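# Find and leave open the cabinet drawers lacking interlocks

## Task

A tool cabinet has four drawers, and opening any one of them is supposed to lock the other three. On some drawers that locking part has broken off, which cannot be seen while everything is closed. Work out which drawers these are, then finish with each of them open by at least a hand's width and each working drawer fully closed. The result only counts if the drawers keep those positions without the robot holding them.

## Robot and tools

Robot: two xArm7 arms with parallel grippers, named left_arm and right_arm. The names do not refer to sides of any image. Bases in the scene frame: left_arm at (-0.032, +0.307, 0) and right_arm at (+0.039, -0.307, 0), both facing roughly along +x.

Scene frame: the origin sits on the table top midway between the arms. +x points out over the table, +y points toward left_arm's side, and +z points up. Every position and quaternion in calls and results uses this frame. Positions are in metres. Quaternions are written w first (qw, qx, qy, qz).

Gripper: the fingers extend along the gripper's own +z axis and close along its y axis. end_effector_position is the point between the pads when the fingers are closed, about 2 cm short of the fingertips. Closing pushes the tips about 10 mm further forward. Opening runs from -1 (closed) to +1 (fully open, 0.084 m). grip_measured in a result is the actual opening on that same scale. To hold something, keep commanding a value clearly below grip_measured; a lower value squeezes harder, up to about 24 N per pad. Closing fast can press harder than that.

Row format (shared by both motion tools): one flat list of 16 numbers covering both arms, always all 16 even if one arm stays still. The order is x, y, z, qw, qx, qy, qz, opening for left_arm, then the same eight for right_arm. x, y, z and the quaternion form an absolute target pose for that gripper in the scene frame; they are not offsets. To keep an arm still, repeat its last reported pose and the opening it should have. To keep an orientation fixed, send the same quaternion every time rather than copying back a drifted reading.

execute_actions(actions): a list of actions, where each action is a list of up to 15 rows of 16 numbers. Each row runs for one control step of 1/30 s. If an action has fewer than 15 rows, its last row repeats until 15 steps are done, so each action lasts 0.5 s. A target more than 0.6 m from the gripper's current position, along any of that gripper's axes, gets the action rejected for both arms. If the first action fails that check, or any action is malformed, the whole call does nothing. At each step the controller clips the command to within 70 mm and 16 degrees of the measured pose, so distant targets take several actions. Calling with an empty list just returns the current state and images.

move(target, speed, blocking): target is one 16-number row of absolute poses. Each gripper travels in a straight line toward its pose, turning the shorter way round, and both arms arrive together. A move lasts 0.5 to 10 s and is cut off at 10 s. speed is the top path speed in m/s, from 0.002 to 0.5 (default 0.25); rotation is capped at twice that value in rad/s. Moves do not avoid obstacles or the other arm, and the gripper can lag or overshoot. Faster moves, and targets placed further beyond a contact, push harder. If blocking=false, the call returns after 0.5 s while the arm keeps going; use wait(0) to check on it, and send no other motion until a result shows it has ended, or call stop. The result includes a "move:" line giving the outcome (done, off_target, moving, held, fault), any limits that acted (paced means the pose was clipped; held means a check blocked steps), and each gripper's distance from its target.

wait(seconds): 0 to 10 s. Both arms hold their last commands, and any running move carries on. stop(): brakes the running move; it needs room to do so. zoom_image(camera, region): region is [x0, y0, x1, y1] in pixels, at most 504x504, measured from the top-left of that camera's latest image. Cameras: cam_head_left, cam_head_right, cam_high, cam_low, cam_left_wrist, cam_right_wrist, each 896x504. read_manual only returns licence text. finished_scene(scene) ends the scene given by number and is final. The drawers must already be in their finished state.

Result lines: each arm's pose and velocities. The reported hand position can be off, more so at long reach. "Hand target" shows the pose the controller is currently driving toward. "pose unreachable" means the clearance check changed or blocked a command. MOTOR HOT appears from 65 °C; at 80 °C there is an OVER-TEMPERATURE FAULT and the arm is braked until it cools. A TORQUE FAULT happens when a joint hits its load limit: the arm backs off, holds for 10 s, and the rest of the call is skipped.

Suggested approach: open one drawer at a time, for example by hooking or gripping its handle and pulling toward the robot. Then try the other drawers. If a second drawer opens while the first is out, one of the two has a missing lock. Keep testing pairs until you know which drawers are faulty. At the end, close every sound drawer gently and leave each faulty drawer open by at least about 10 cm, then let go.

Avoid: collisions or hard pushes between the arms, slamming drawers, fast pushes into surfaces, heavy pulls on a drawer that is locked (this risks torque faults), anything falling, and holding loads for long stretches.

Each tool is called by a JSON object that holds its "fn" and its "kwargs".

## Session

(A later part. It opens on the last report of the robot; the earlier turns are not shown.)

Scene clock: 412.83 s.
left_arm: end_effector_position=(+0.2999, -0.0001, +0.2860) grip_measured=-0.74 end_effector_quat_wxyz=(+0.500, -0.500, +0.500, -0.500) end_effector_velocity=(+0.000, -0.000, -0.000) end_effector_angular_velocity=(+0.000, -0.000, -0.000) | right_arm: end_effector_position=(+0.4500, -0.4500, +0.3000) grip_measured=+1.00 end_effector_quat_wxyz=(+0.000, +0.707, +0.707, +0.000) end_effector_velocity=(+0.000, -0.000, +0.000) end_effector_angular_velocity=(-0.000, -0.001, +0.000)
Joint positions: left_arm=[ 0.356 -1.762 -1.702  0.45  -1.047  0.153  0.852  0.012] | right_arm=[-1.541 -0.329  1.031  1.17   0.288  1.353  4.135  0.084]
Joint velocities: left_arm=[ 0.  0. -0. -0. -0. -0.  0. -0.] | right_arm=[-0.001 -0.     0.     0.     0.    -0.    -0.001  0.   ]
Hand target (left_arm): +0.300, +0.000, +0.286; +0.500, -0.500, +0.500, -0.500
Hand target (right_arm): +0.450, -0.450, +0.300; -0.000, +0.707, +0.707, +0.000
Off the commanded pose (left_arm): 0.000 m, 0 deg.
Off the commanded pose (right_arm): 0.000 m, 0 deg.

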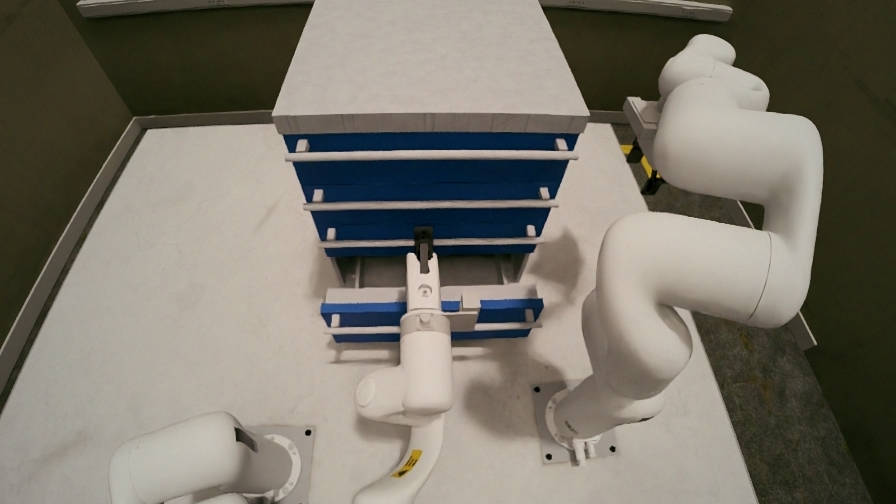

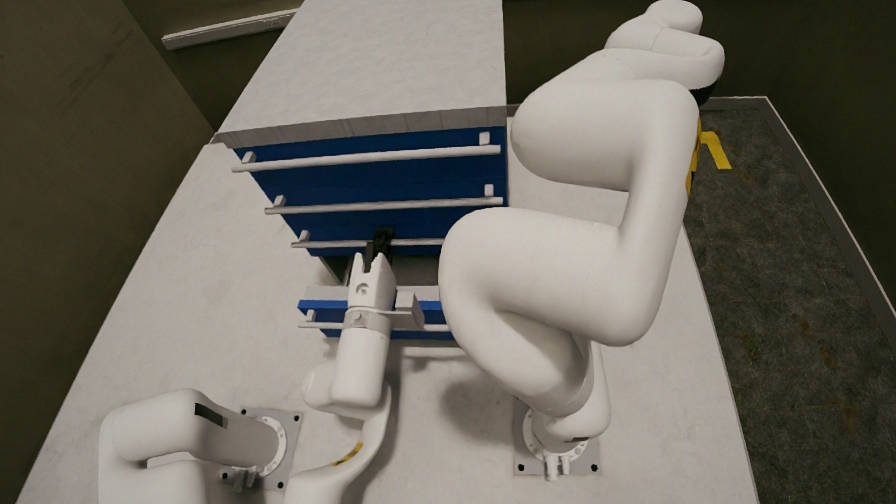

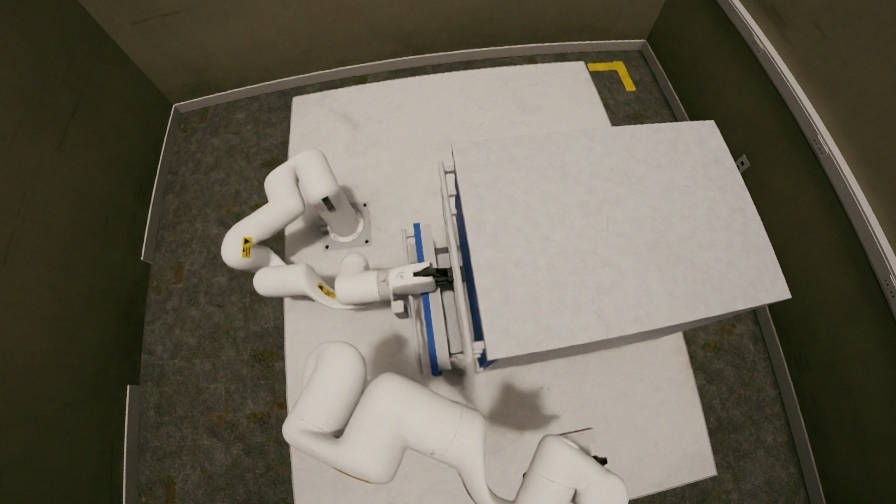

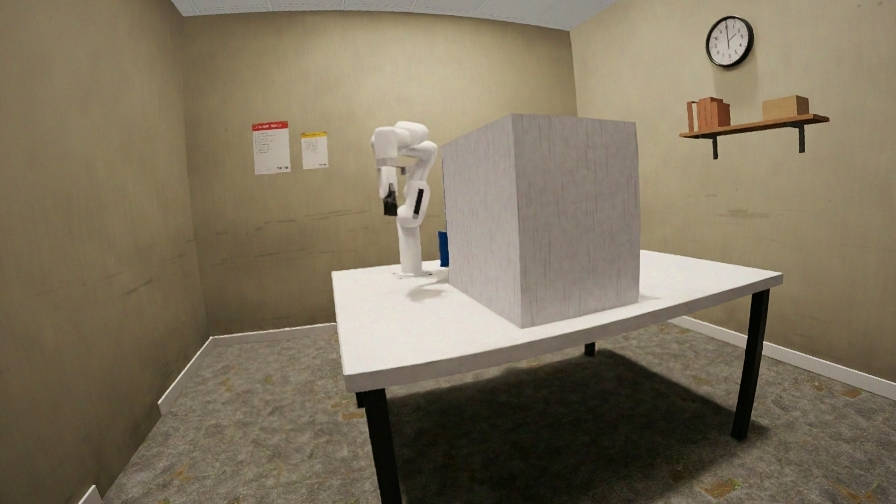

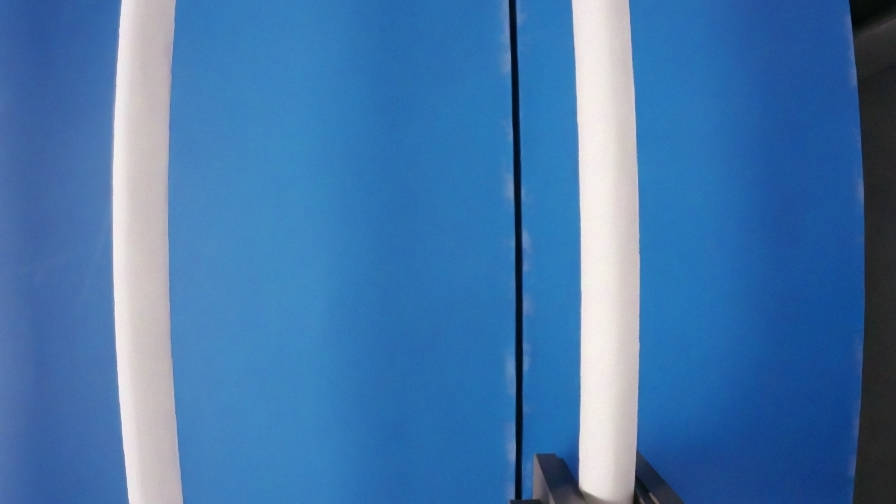

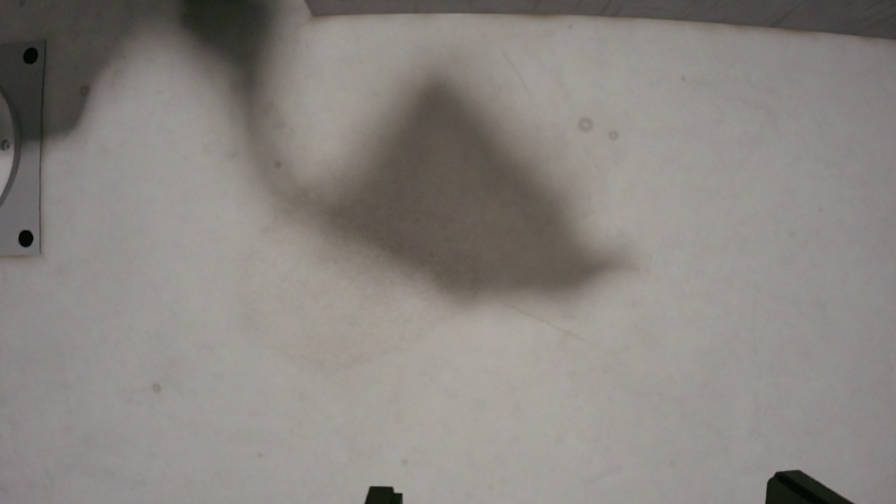

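{"fn": "execute_actions", "kwargs": {"actions": [[[0.298,0,0.286,-0.5,0.5,-0.5,0.5,0,0.45,-0.45,0.30,0,0.707,0.707,0,1]]]}}

{"fn": "move", "kwargs": {"target": [0.255,0,0.286,-0.5,0.5,-0.5,0.5,0,0.45,-0.45,0.30,0,0.707,0.707,0,1], "speed": 0.1}}

{"fn": "move", "kwargs": {"target": [0.255,0,0.385,-0.5,0.5,-0.5,0.5,0,0.45,-0.45,0.30,0,0.707,0.707,0,1], "speed": 0.12}}

{"fn": "move", "kwargs": {"target": [0.297,0,0.385,-0.5,0.5,-0.5,0.5,0,0.45,-0.45,0.30,0,0.707,0.707,0,1], "speed": 0.06}}

Scene clock: 423.70 s.
left_arm: end_effector_position=(+0.2982, +0.0003, +0.2863) grip_measured=-0.01 end_effector_quat_wxyz=(+0.500, -0.500, +0.500, -0.500) end_effector_velocity=(-0.001, -0.002, -0.002) end_effector_angular_velocity=(+0.002, +0.004, -0.004) | right_arm: end_effector_position=(+0.4500, -0.4500, +0.3000) grip_measured=+1.00 end_effector_quat_wxyz=(+0.000, +0.707, +0.707, +0.000) end_effector_velocity=(+0.000, -0.001, +0.000) end_effector_angular_velocity=(-0.001, -0.002, -0.002)
Joint positions: left_arm=[ 0.347 -1.768 -1.701  0.446 -1.042  0.163  0.847  0.044] | right_arm=[-1.541 -0.329  1.031  1.17   0.288  1.353  4.135  0.084]
Joint velocities: left_arm=[-0.004  0.001 -0.003  0.002  0.     0.002 -0.    -0.   ] | right_arm=[-0.002 -0.    -0.     0.001 -0.    -0.001  0.     0.   ]
Hand target (left_arm): +0.298, -0.000, +0.286; +0.500, -0.500, +0.500, -0.500
Hand target (right_arm): +0.450, -0.450, +0.300; -0.000, +0.707, +0.707, -0.000
Off the commanded pose (left_arm): 0.000 m, 0 deg.
Off the commanded pose (right_arm): 0.000 m, 0 deg.

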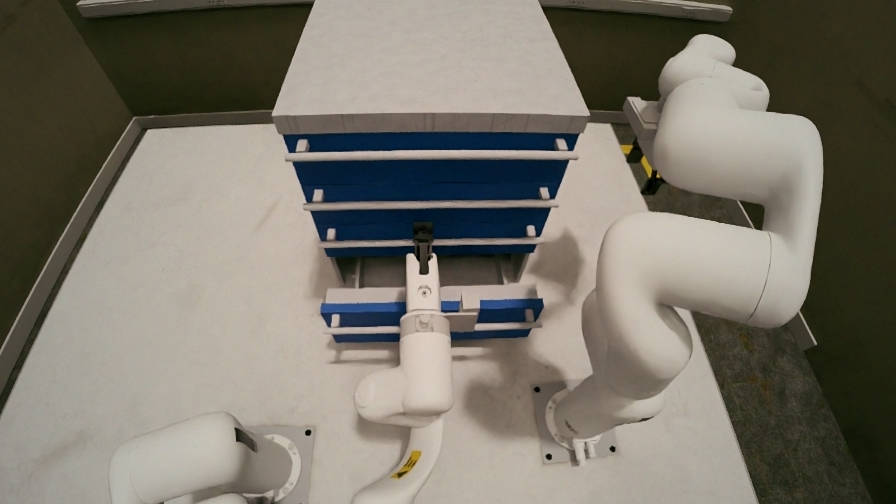

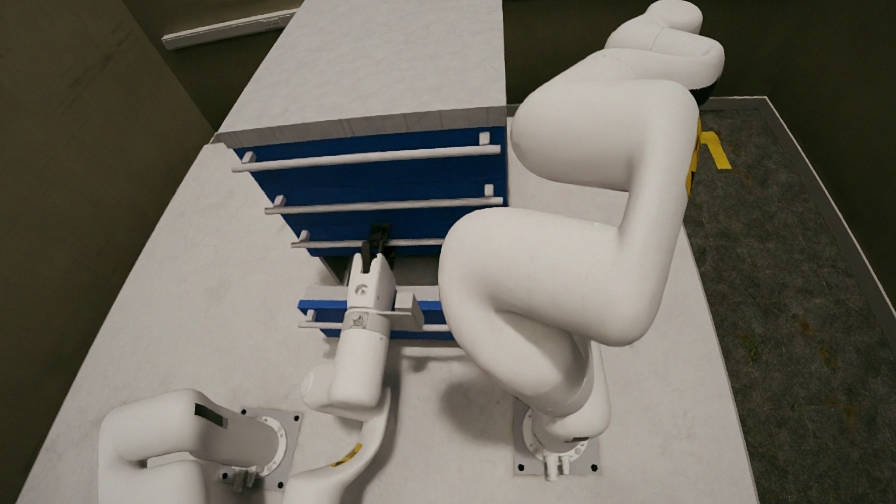

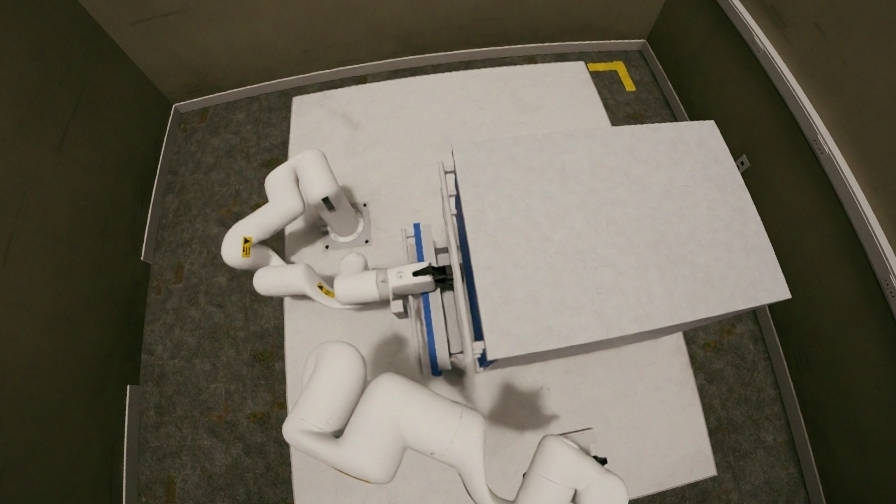

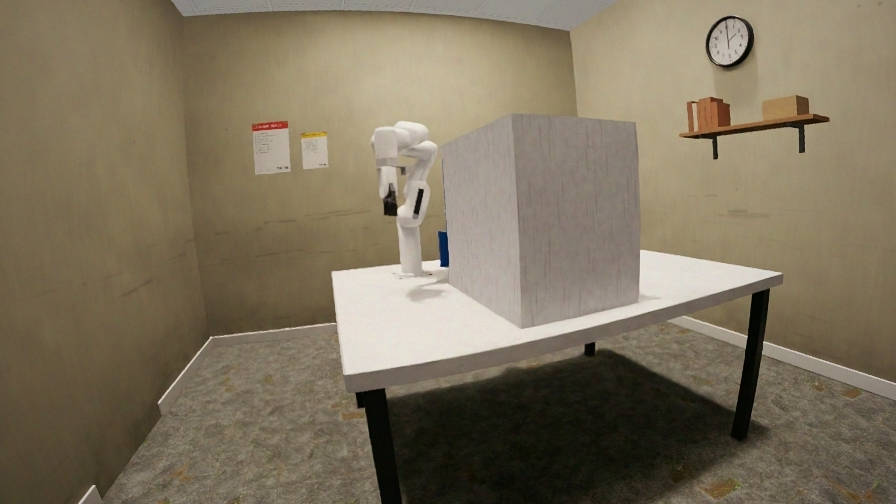

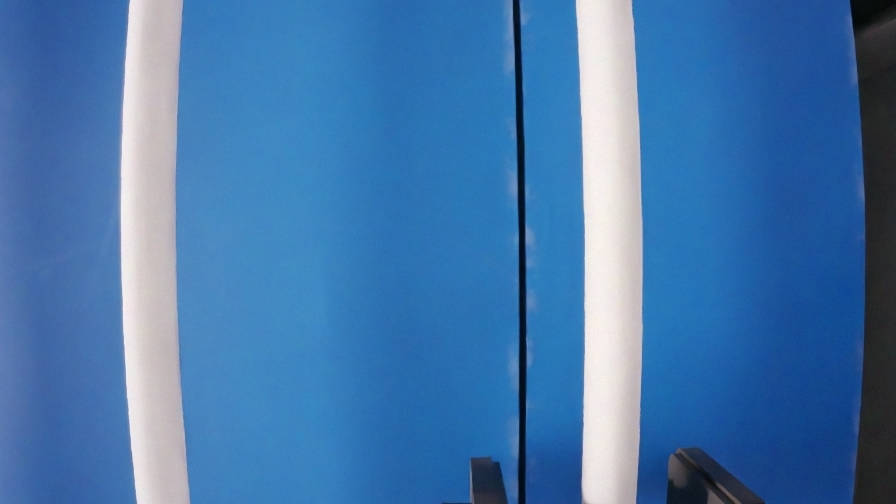

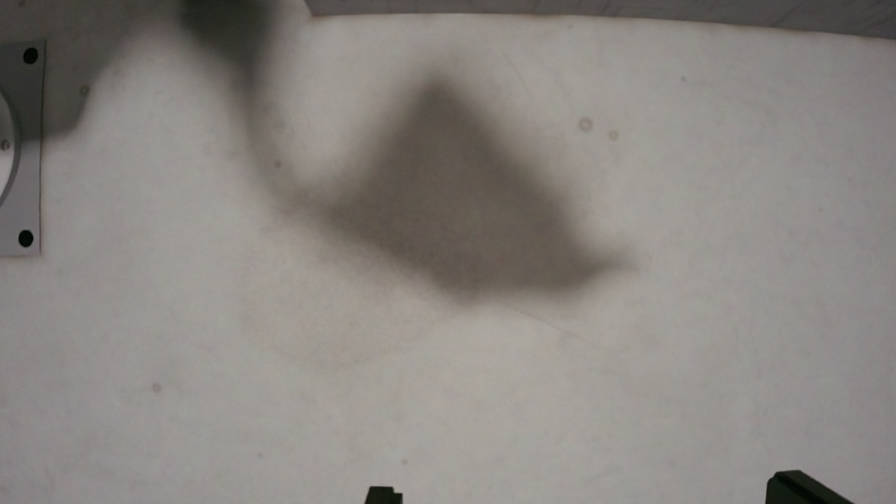

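Scene clock: 424.50 s.
left_arm: end_effector_position=(+0.2555, +0.0002, +0.2861) grip_measured=-0.01 end_effector_quat_wxyz=(+0.500, -0.500, +0.500, -0.500) end_effector_velocity=(-0.000, +0.000, -0.000) end_effector_angular_velocity=(-0.001, +0.001, +0.002) | right_arm: end_effector_position=(+0.4500, -0.4500, +0.3000) grip_measured=+1.00 end_effector_quat_wxyz=(+0.000, +0.707, +0.707, +0.000) end_effector_velocity=(-0.001, -0.001, -0.000) end_effector_angular_velocity=(+0.001, +0.002, -0.001)
Joint positions: left_arm=[ 0.138 -1.881 -1.695  0.391 -0.939  0.36   0.737  0.044] | right_arm=[-1.541 -0.329  1.031  1.17   0.288  1.353  4.135  0.084]
Joint velocities: left_arm=[-0.002 -0.002  0.001  0.     0.002  0.004 -0.002 -0.   ] | right_arm=[-0.002 -0.     0.    -0.    -0.     0.002 -0.001  0.   ]
Hand target (left_arm): +0.255, -0.000, +0.286; +0.500, -0.500, +0.500, -0.500
Hand target (right_arm): +0.450, -0.450, +0.300; +0.000, +0.707, +0.707, +0.000
Off the commanded pose (left_arm): 0.001 m, 0 deg.
Off the commanded pose (right_arm): 0.000 m, 0 deg.
move: done

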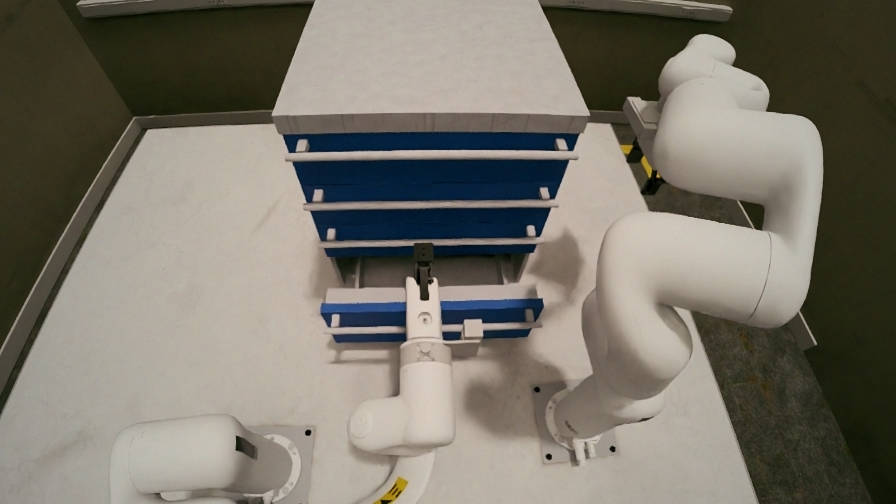

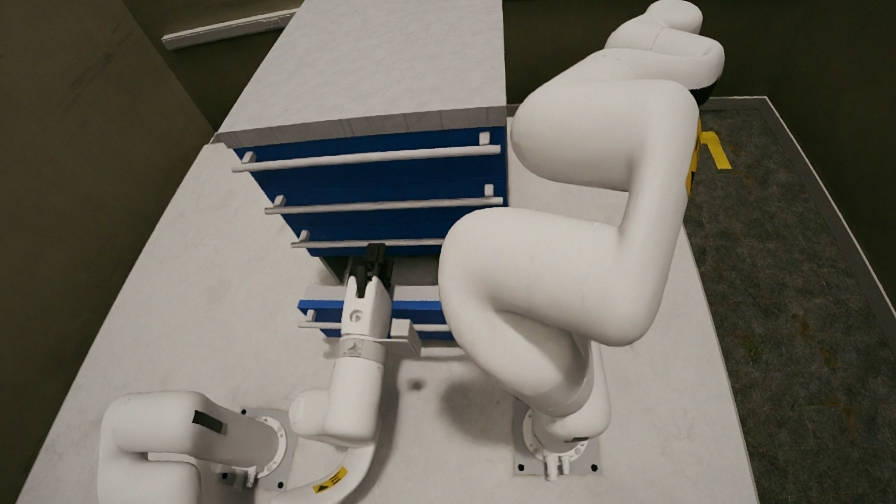

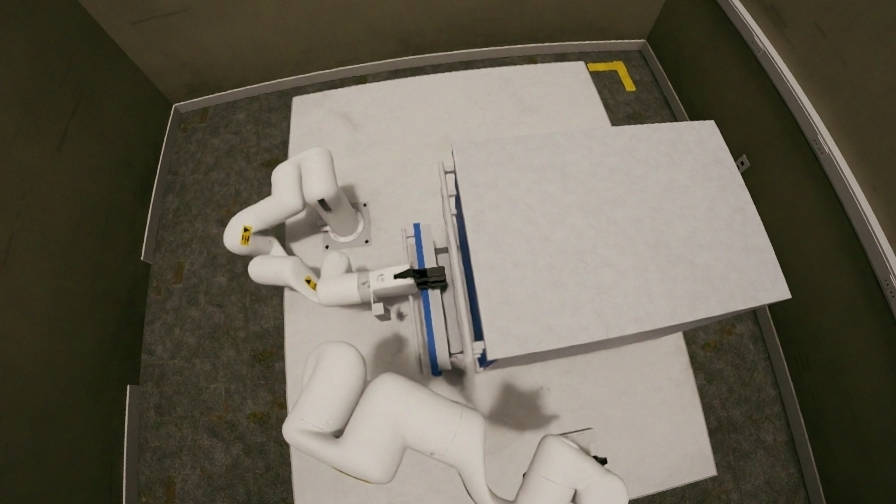

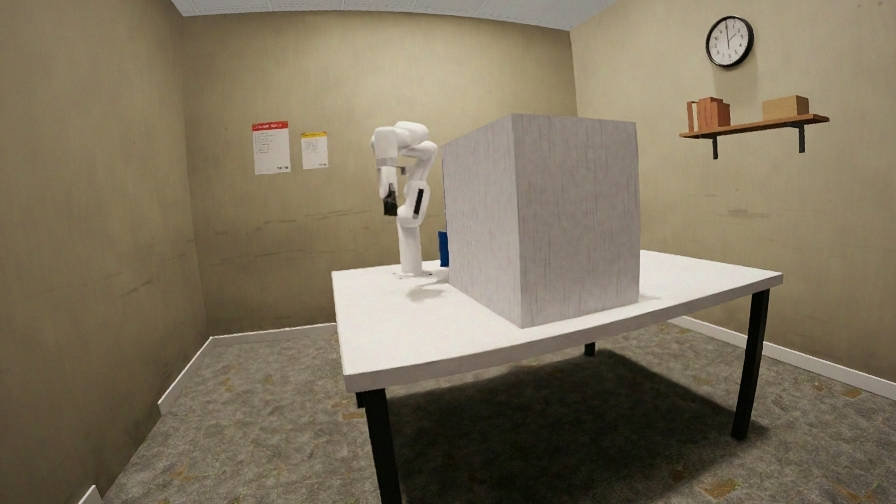

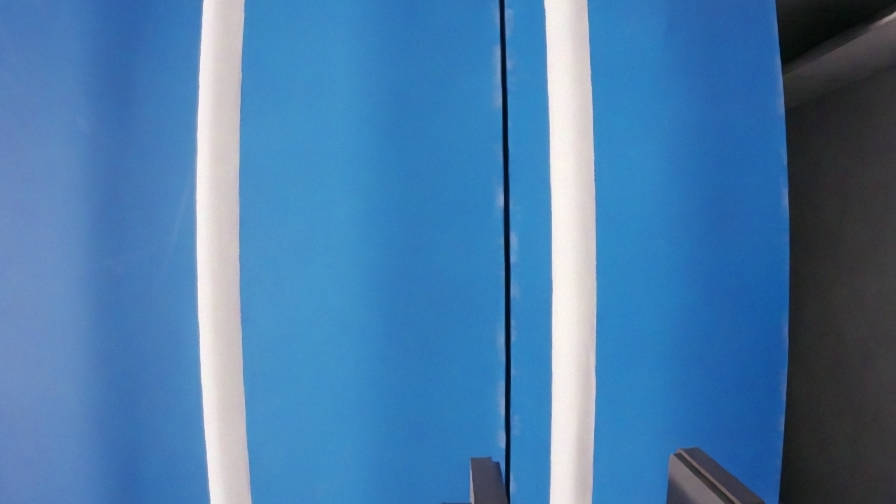

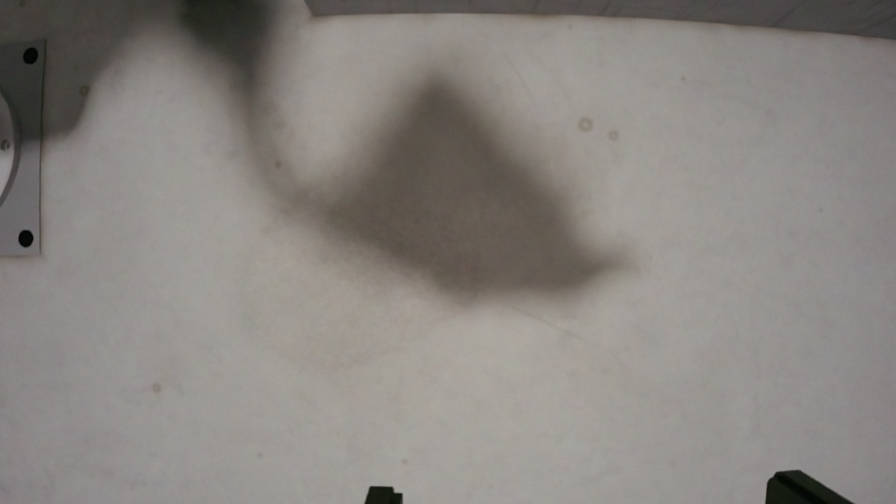

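Scene clock: 425.67 s.
left_arm: end_effector_position=(+0.2550, -0.0002, +0.3840) grip_measured=-0.01 end_effector_quat_wxyz=(+0.500, -0.500, +0.501, -0.500) end_effector_velocity=(-0.000, -0.000, +0.001) end_effector_angular_velocity=(+0.000, -0.000, -0.000) | right_arm: end_effector_position=(+0.4500, -0.4500, +0.3000) grip_measured=+1.00 end_effector_quat_wxyz=(+0.000, +0.707, +0.707, +0.000) end_effector_velocity=(+0.000, -0.000, +0.000) end_effector_angular_velocity=(-0.000, -0.001, -0.000)
Joint positions: left_arm=[ 0.261 -1.792 -1.349  0.451 -0.843  0.361  0.977  0.044] | right_arm=[-1.541 -0.329  1.031  1.17   0.288  1.353  4.135  0.084]
Joint velocities: left_arm=[ 0.001  0.001  0.003  0.001  0.001  0.001  0.003 -0.   ] | right_arm=[-0.001 -0.     0.     0.    -0.    -0.    -0.001  0.   ]
Hand target (left_arm): +0.255, -0.000, +0.384; +0.500, -0.500, +0.500, -0.500
Hand target (right_arm): +0.450, -0.450, +0.300; -0.000, +0.707, +0.707, +0.000
Off the commanded pose (left_arm): 0.001 m, 0 deg.
Off the commanded pose (right_arm): 0.000 m, 0 deg.
move: done

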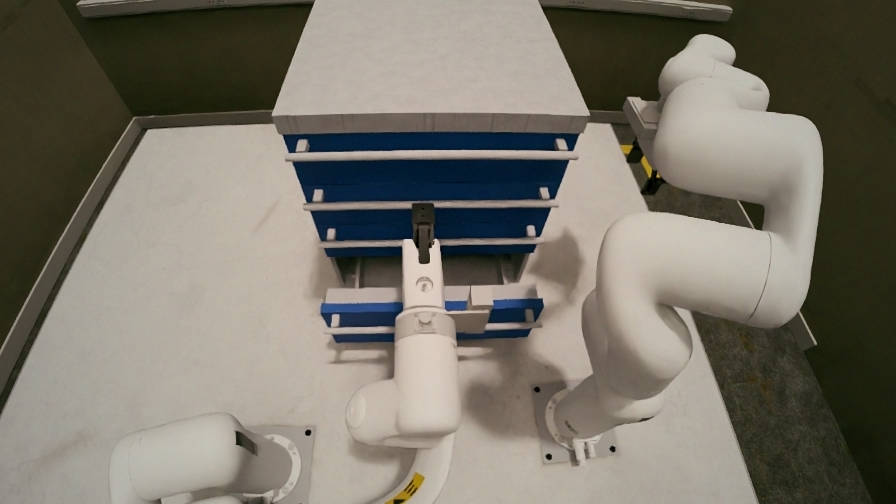

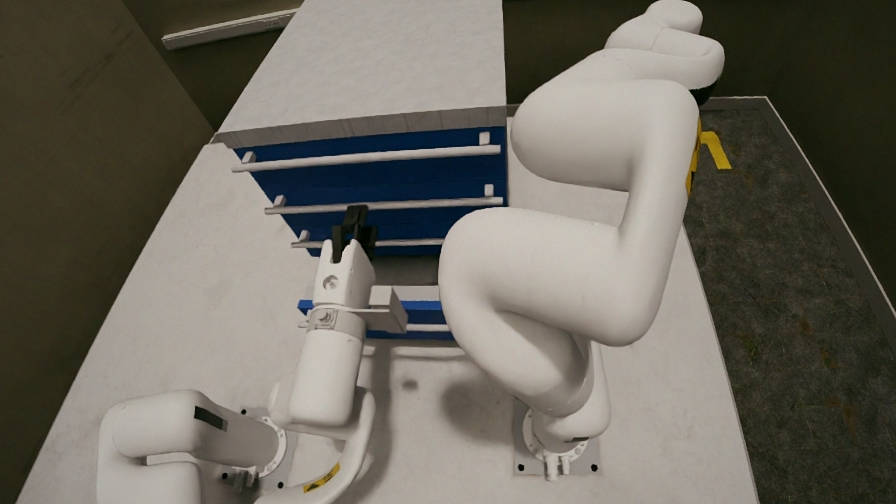

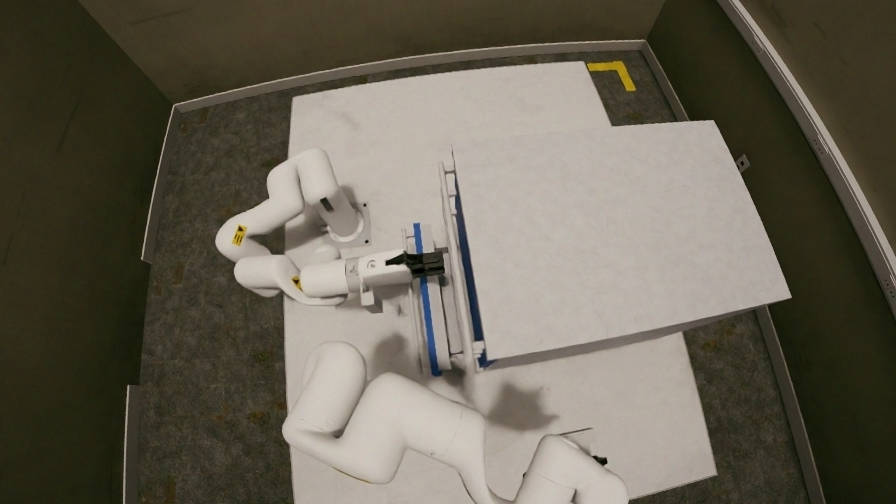

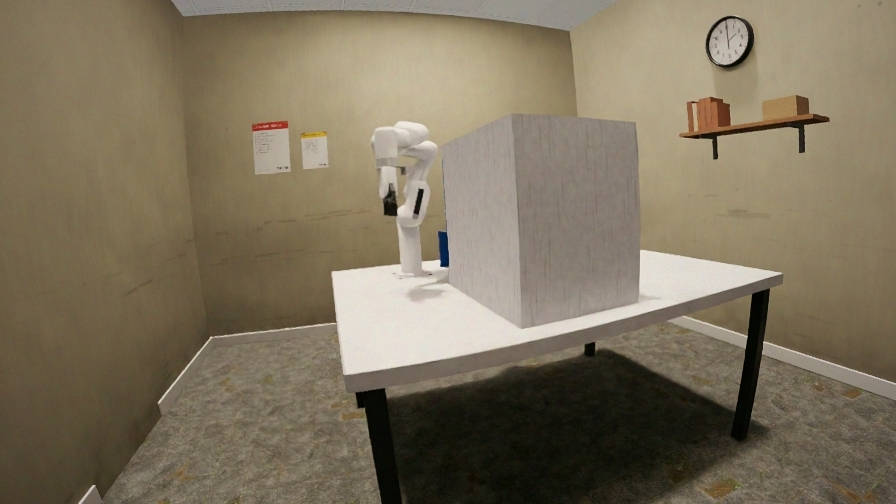

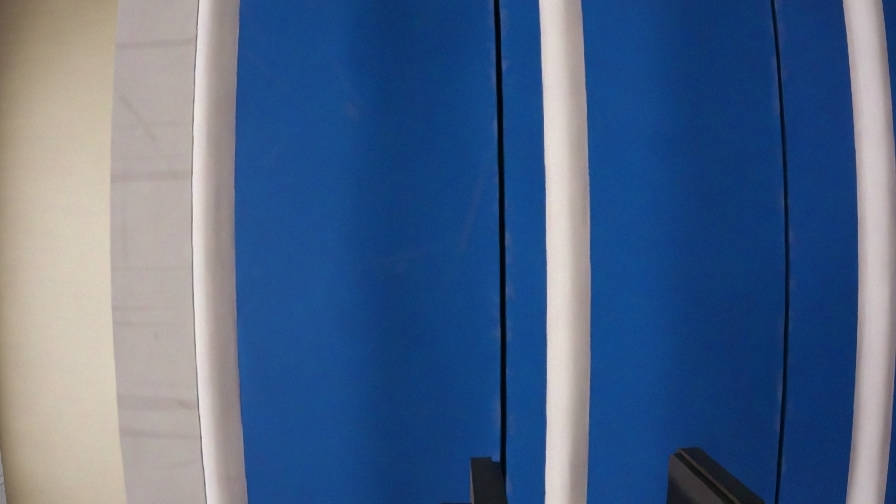

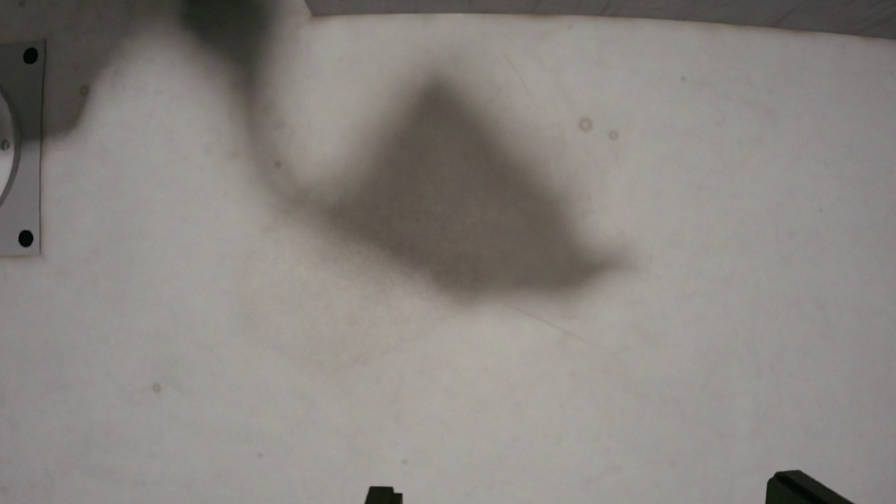

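Scene clock: 426.67 s.
left_arm: end_effector_position=(+0.2966, -0.0002, +0.3849) grip_measured=-0.01 end_effector_quat_wxyz=(+0.500, -0.500, +0.500, -0.500) end_effector_velocity=(-0.000, -0.001, +0.000) end_effector_angular_velocity=(+0.001, -0.002, -0.004) | right_arm: end_effector_position=(+0.4500, -0.4500, +0.3000) grip_measured=+1.00 end_effector_quat_wxyz=(+0.000, +0.707, +0.707, -0.000) end_effector_velocity=(+0.000, -0.000, -0.000) end_effector_angular_velocity=(-0.001, -0.001, -0.001)
Joint positions: left_arm=[ 0.407 -1.651 -1.378  0.494 -0.911  0.187  1.051  0.044] | right_arm=[-1.541 -0.329  1.031  1.17   0.288  1.353  4.135  0.084]
Joint velocities: left_arm=[-0.     0.002 -0.001  0.001 -0.001 -0.004  0.002 -0.   ] | right_arm=[-0.001 -0.     0.    -0.    -0.    -0.001  0.     0.   ]
Hand target (left_arm): +0.297, +0.000, +0.385; +0.500, -0.500, +0.500, -0.500
Hand target (right_arm): +0.450, -0.450, +0.300; +0.000, +0.707, +0.707, +0.000
Off the commanded pose (left_arm): 0.000 m, 0 deg.
Off the commanded pose (right_arm): 0.000 m, 0 deg.
move: done

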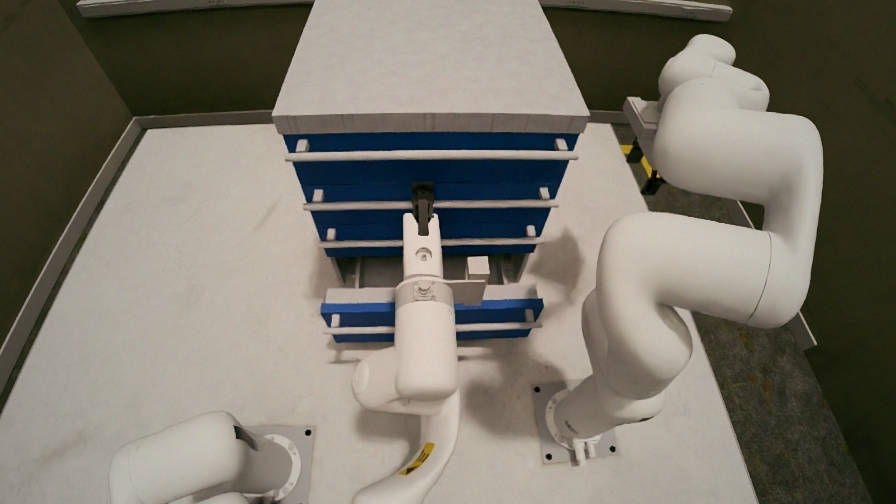

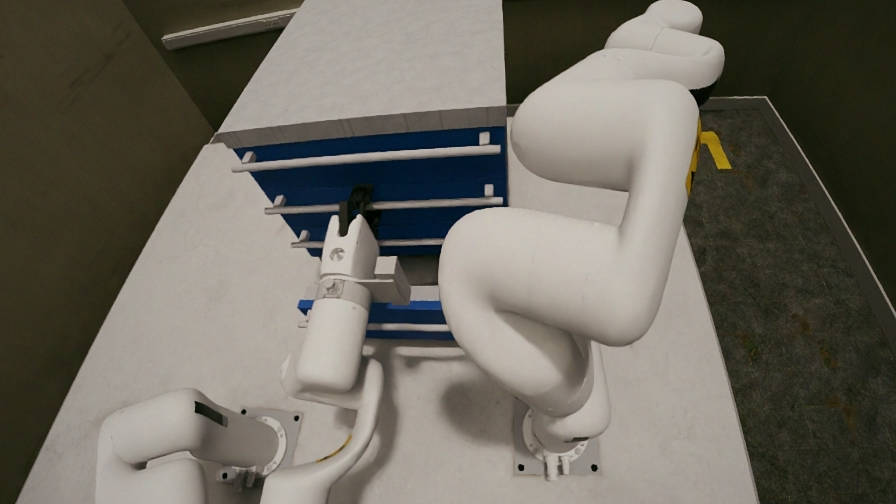

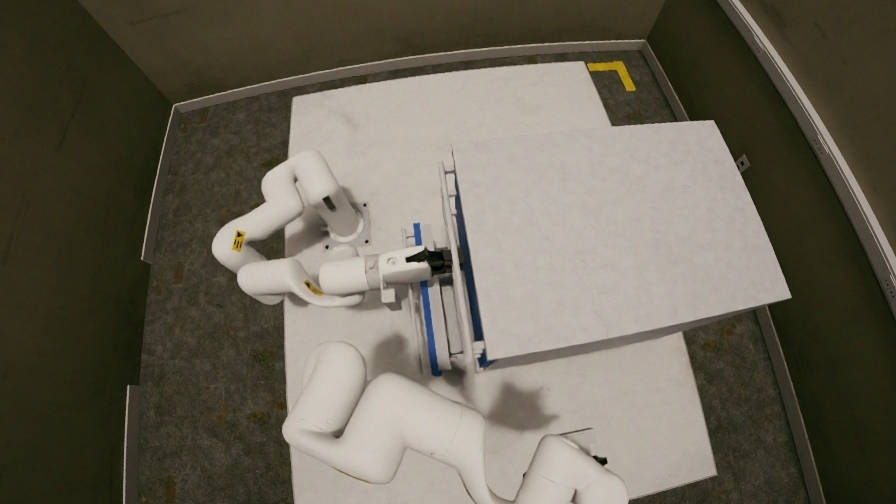

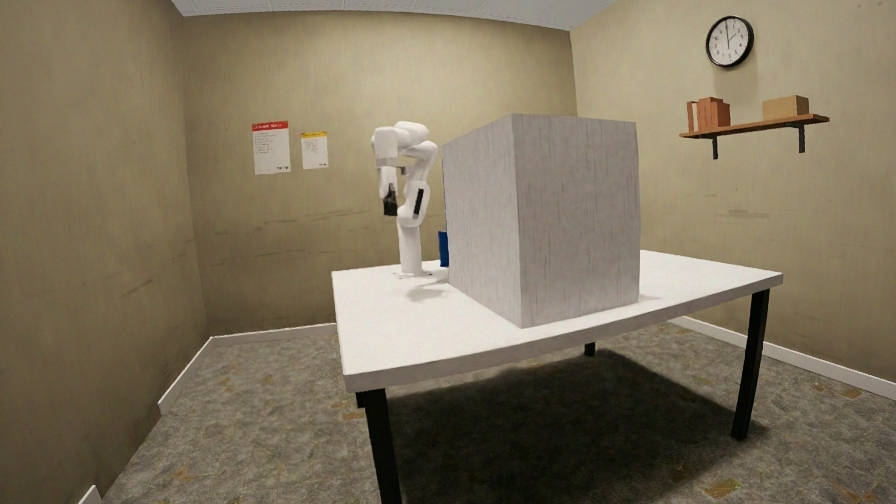

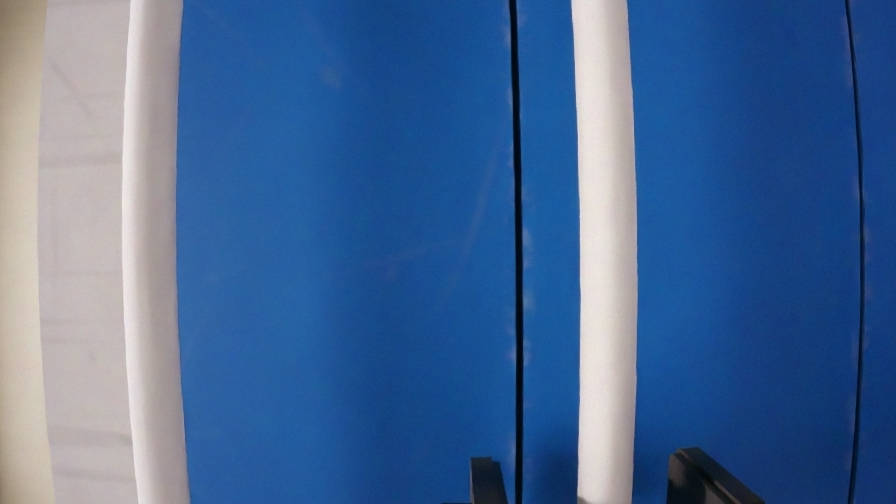

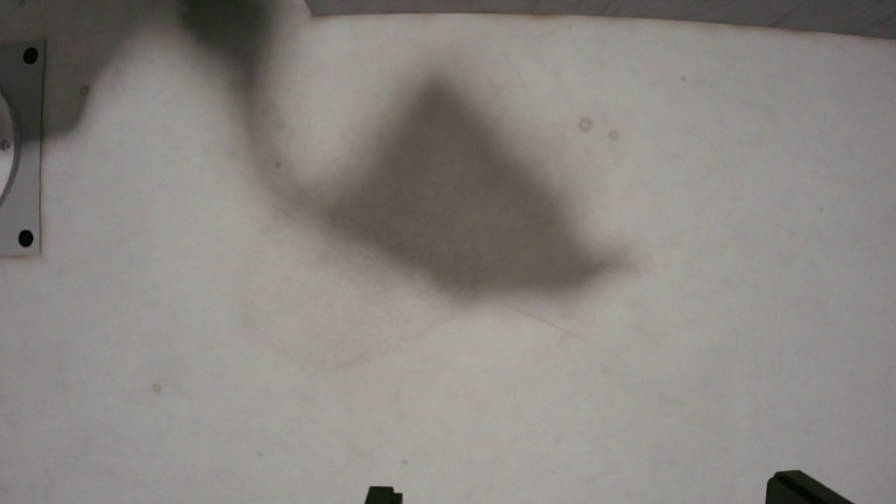

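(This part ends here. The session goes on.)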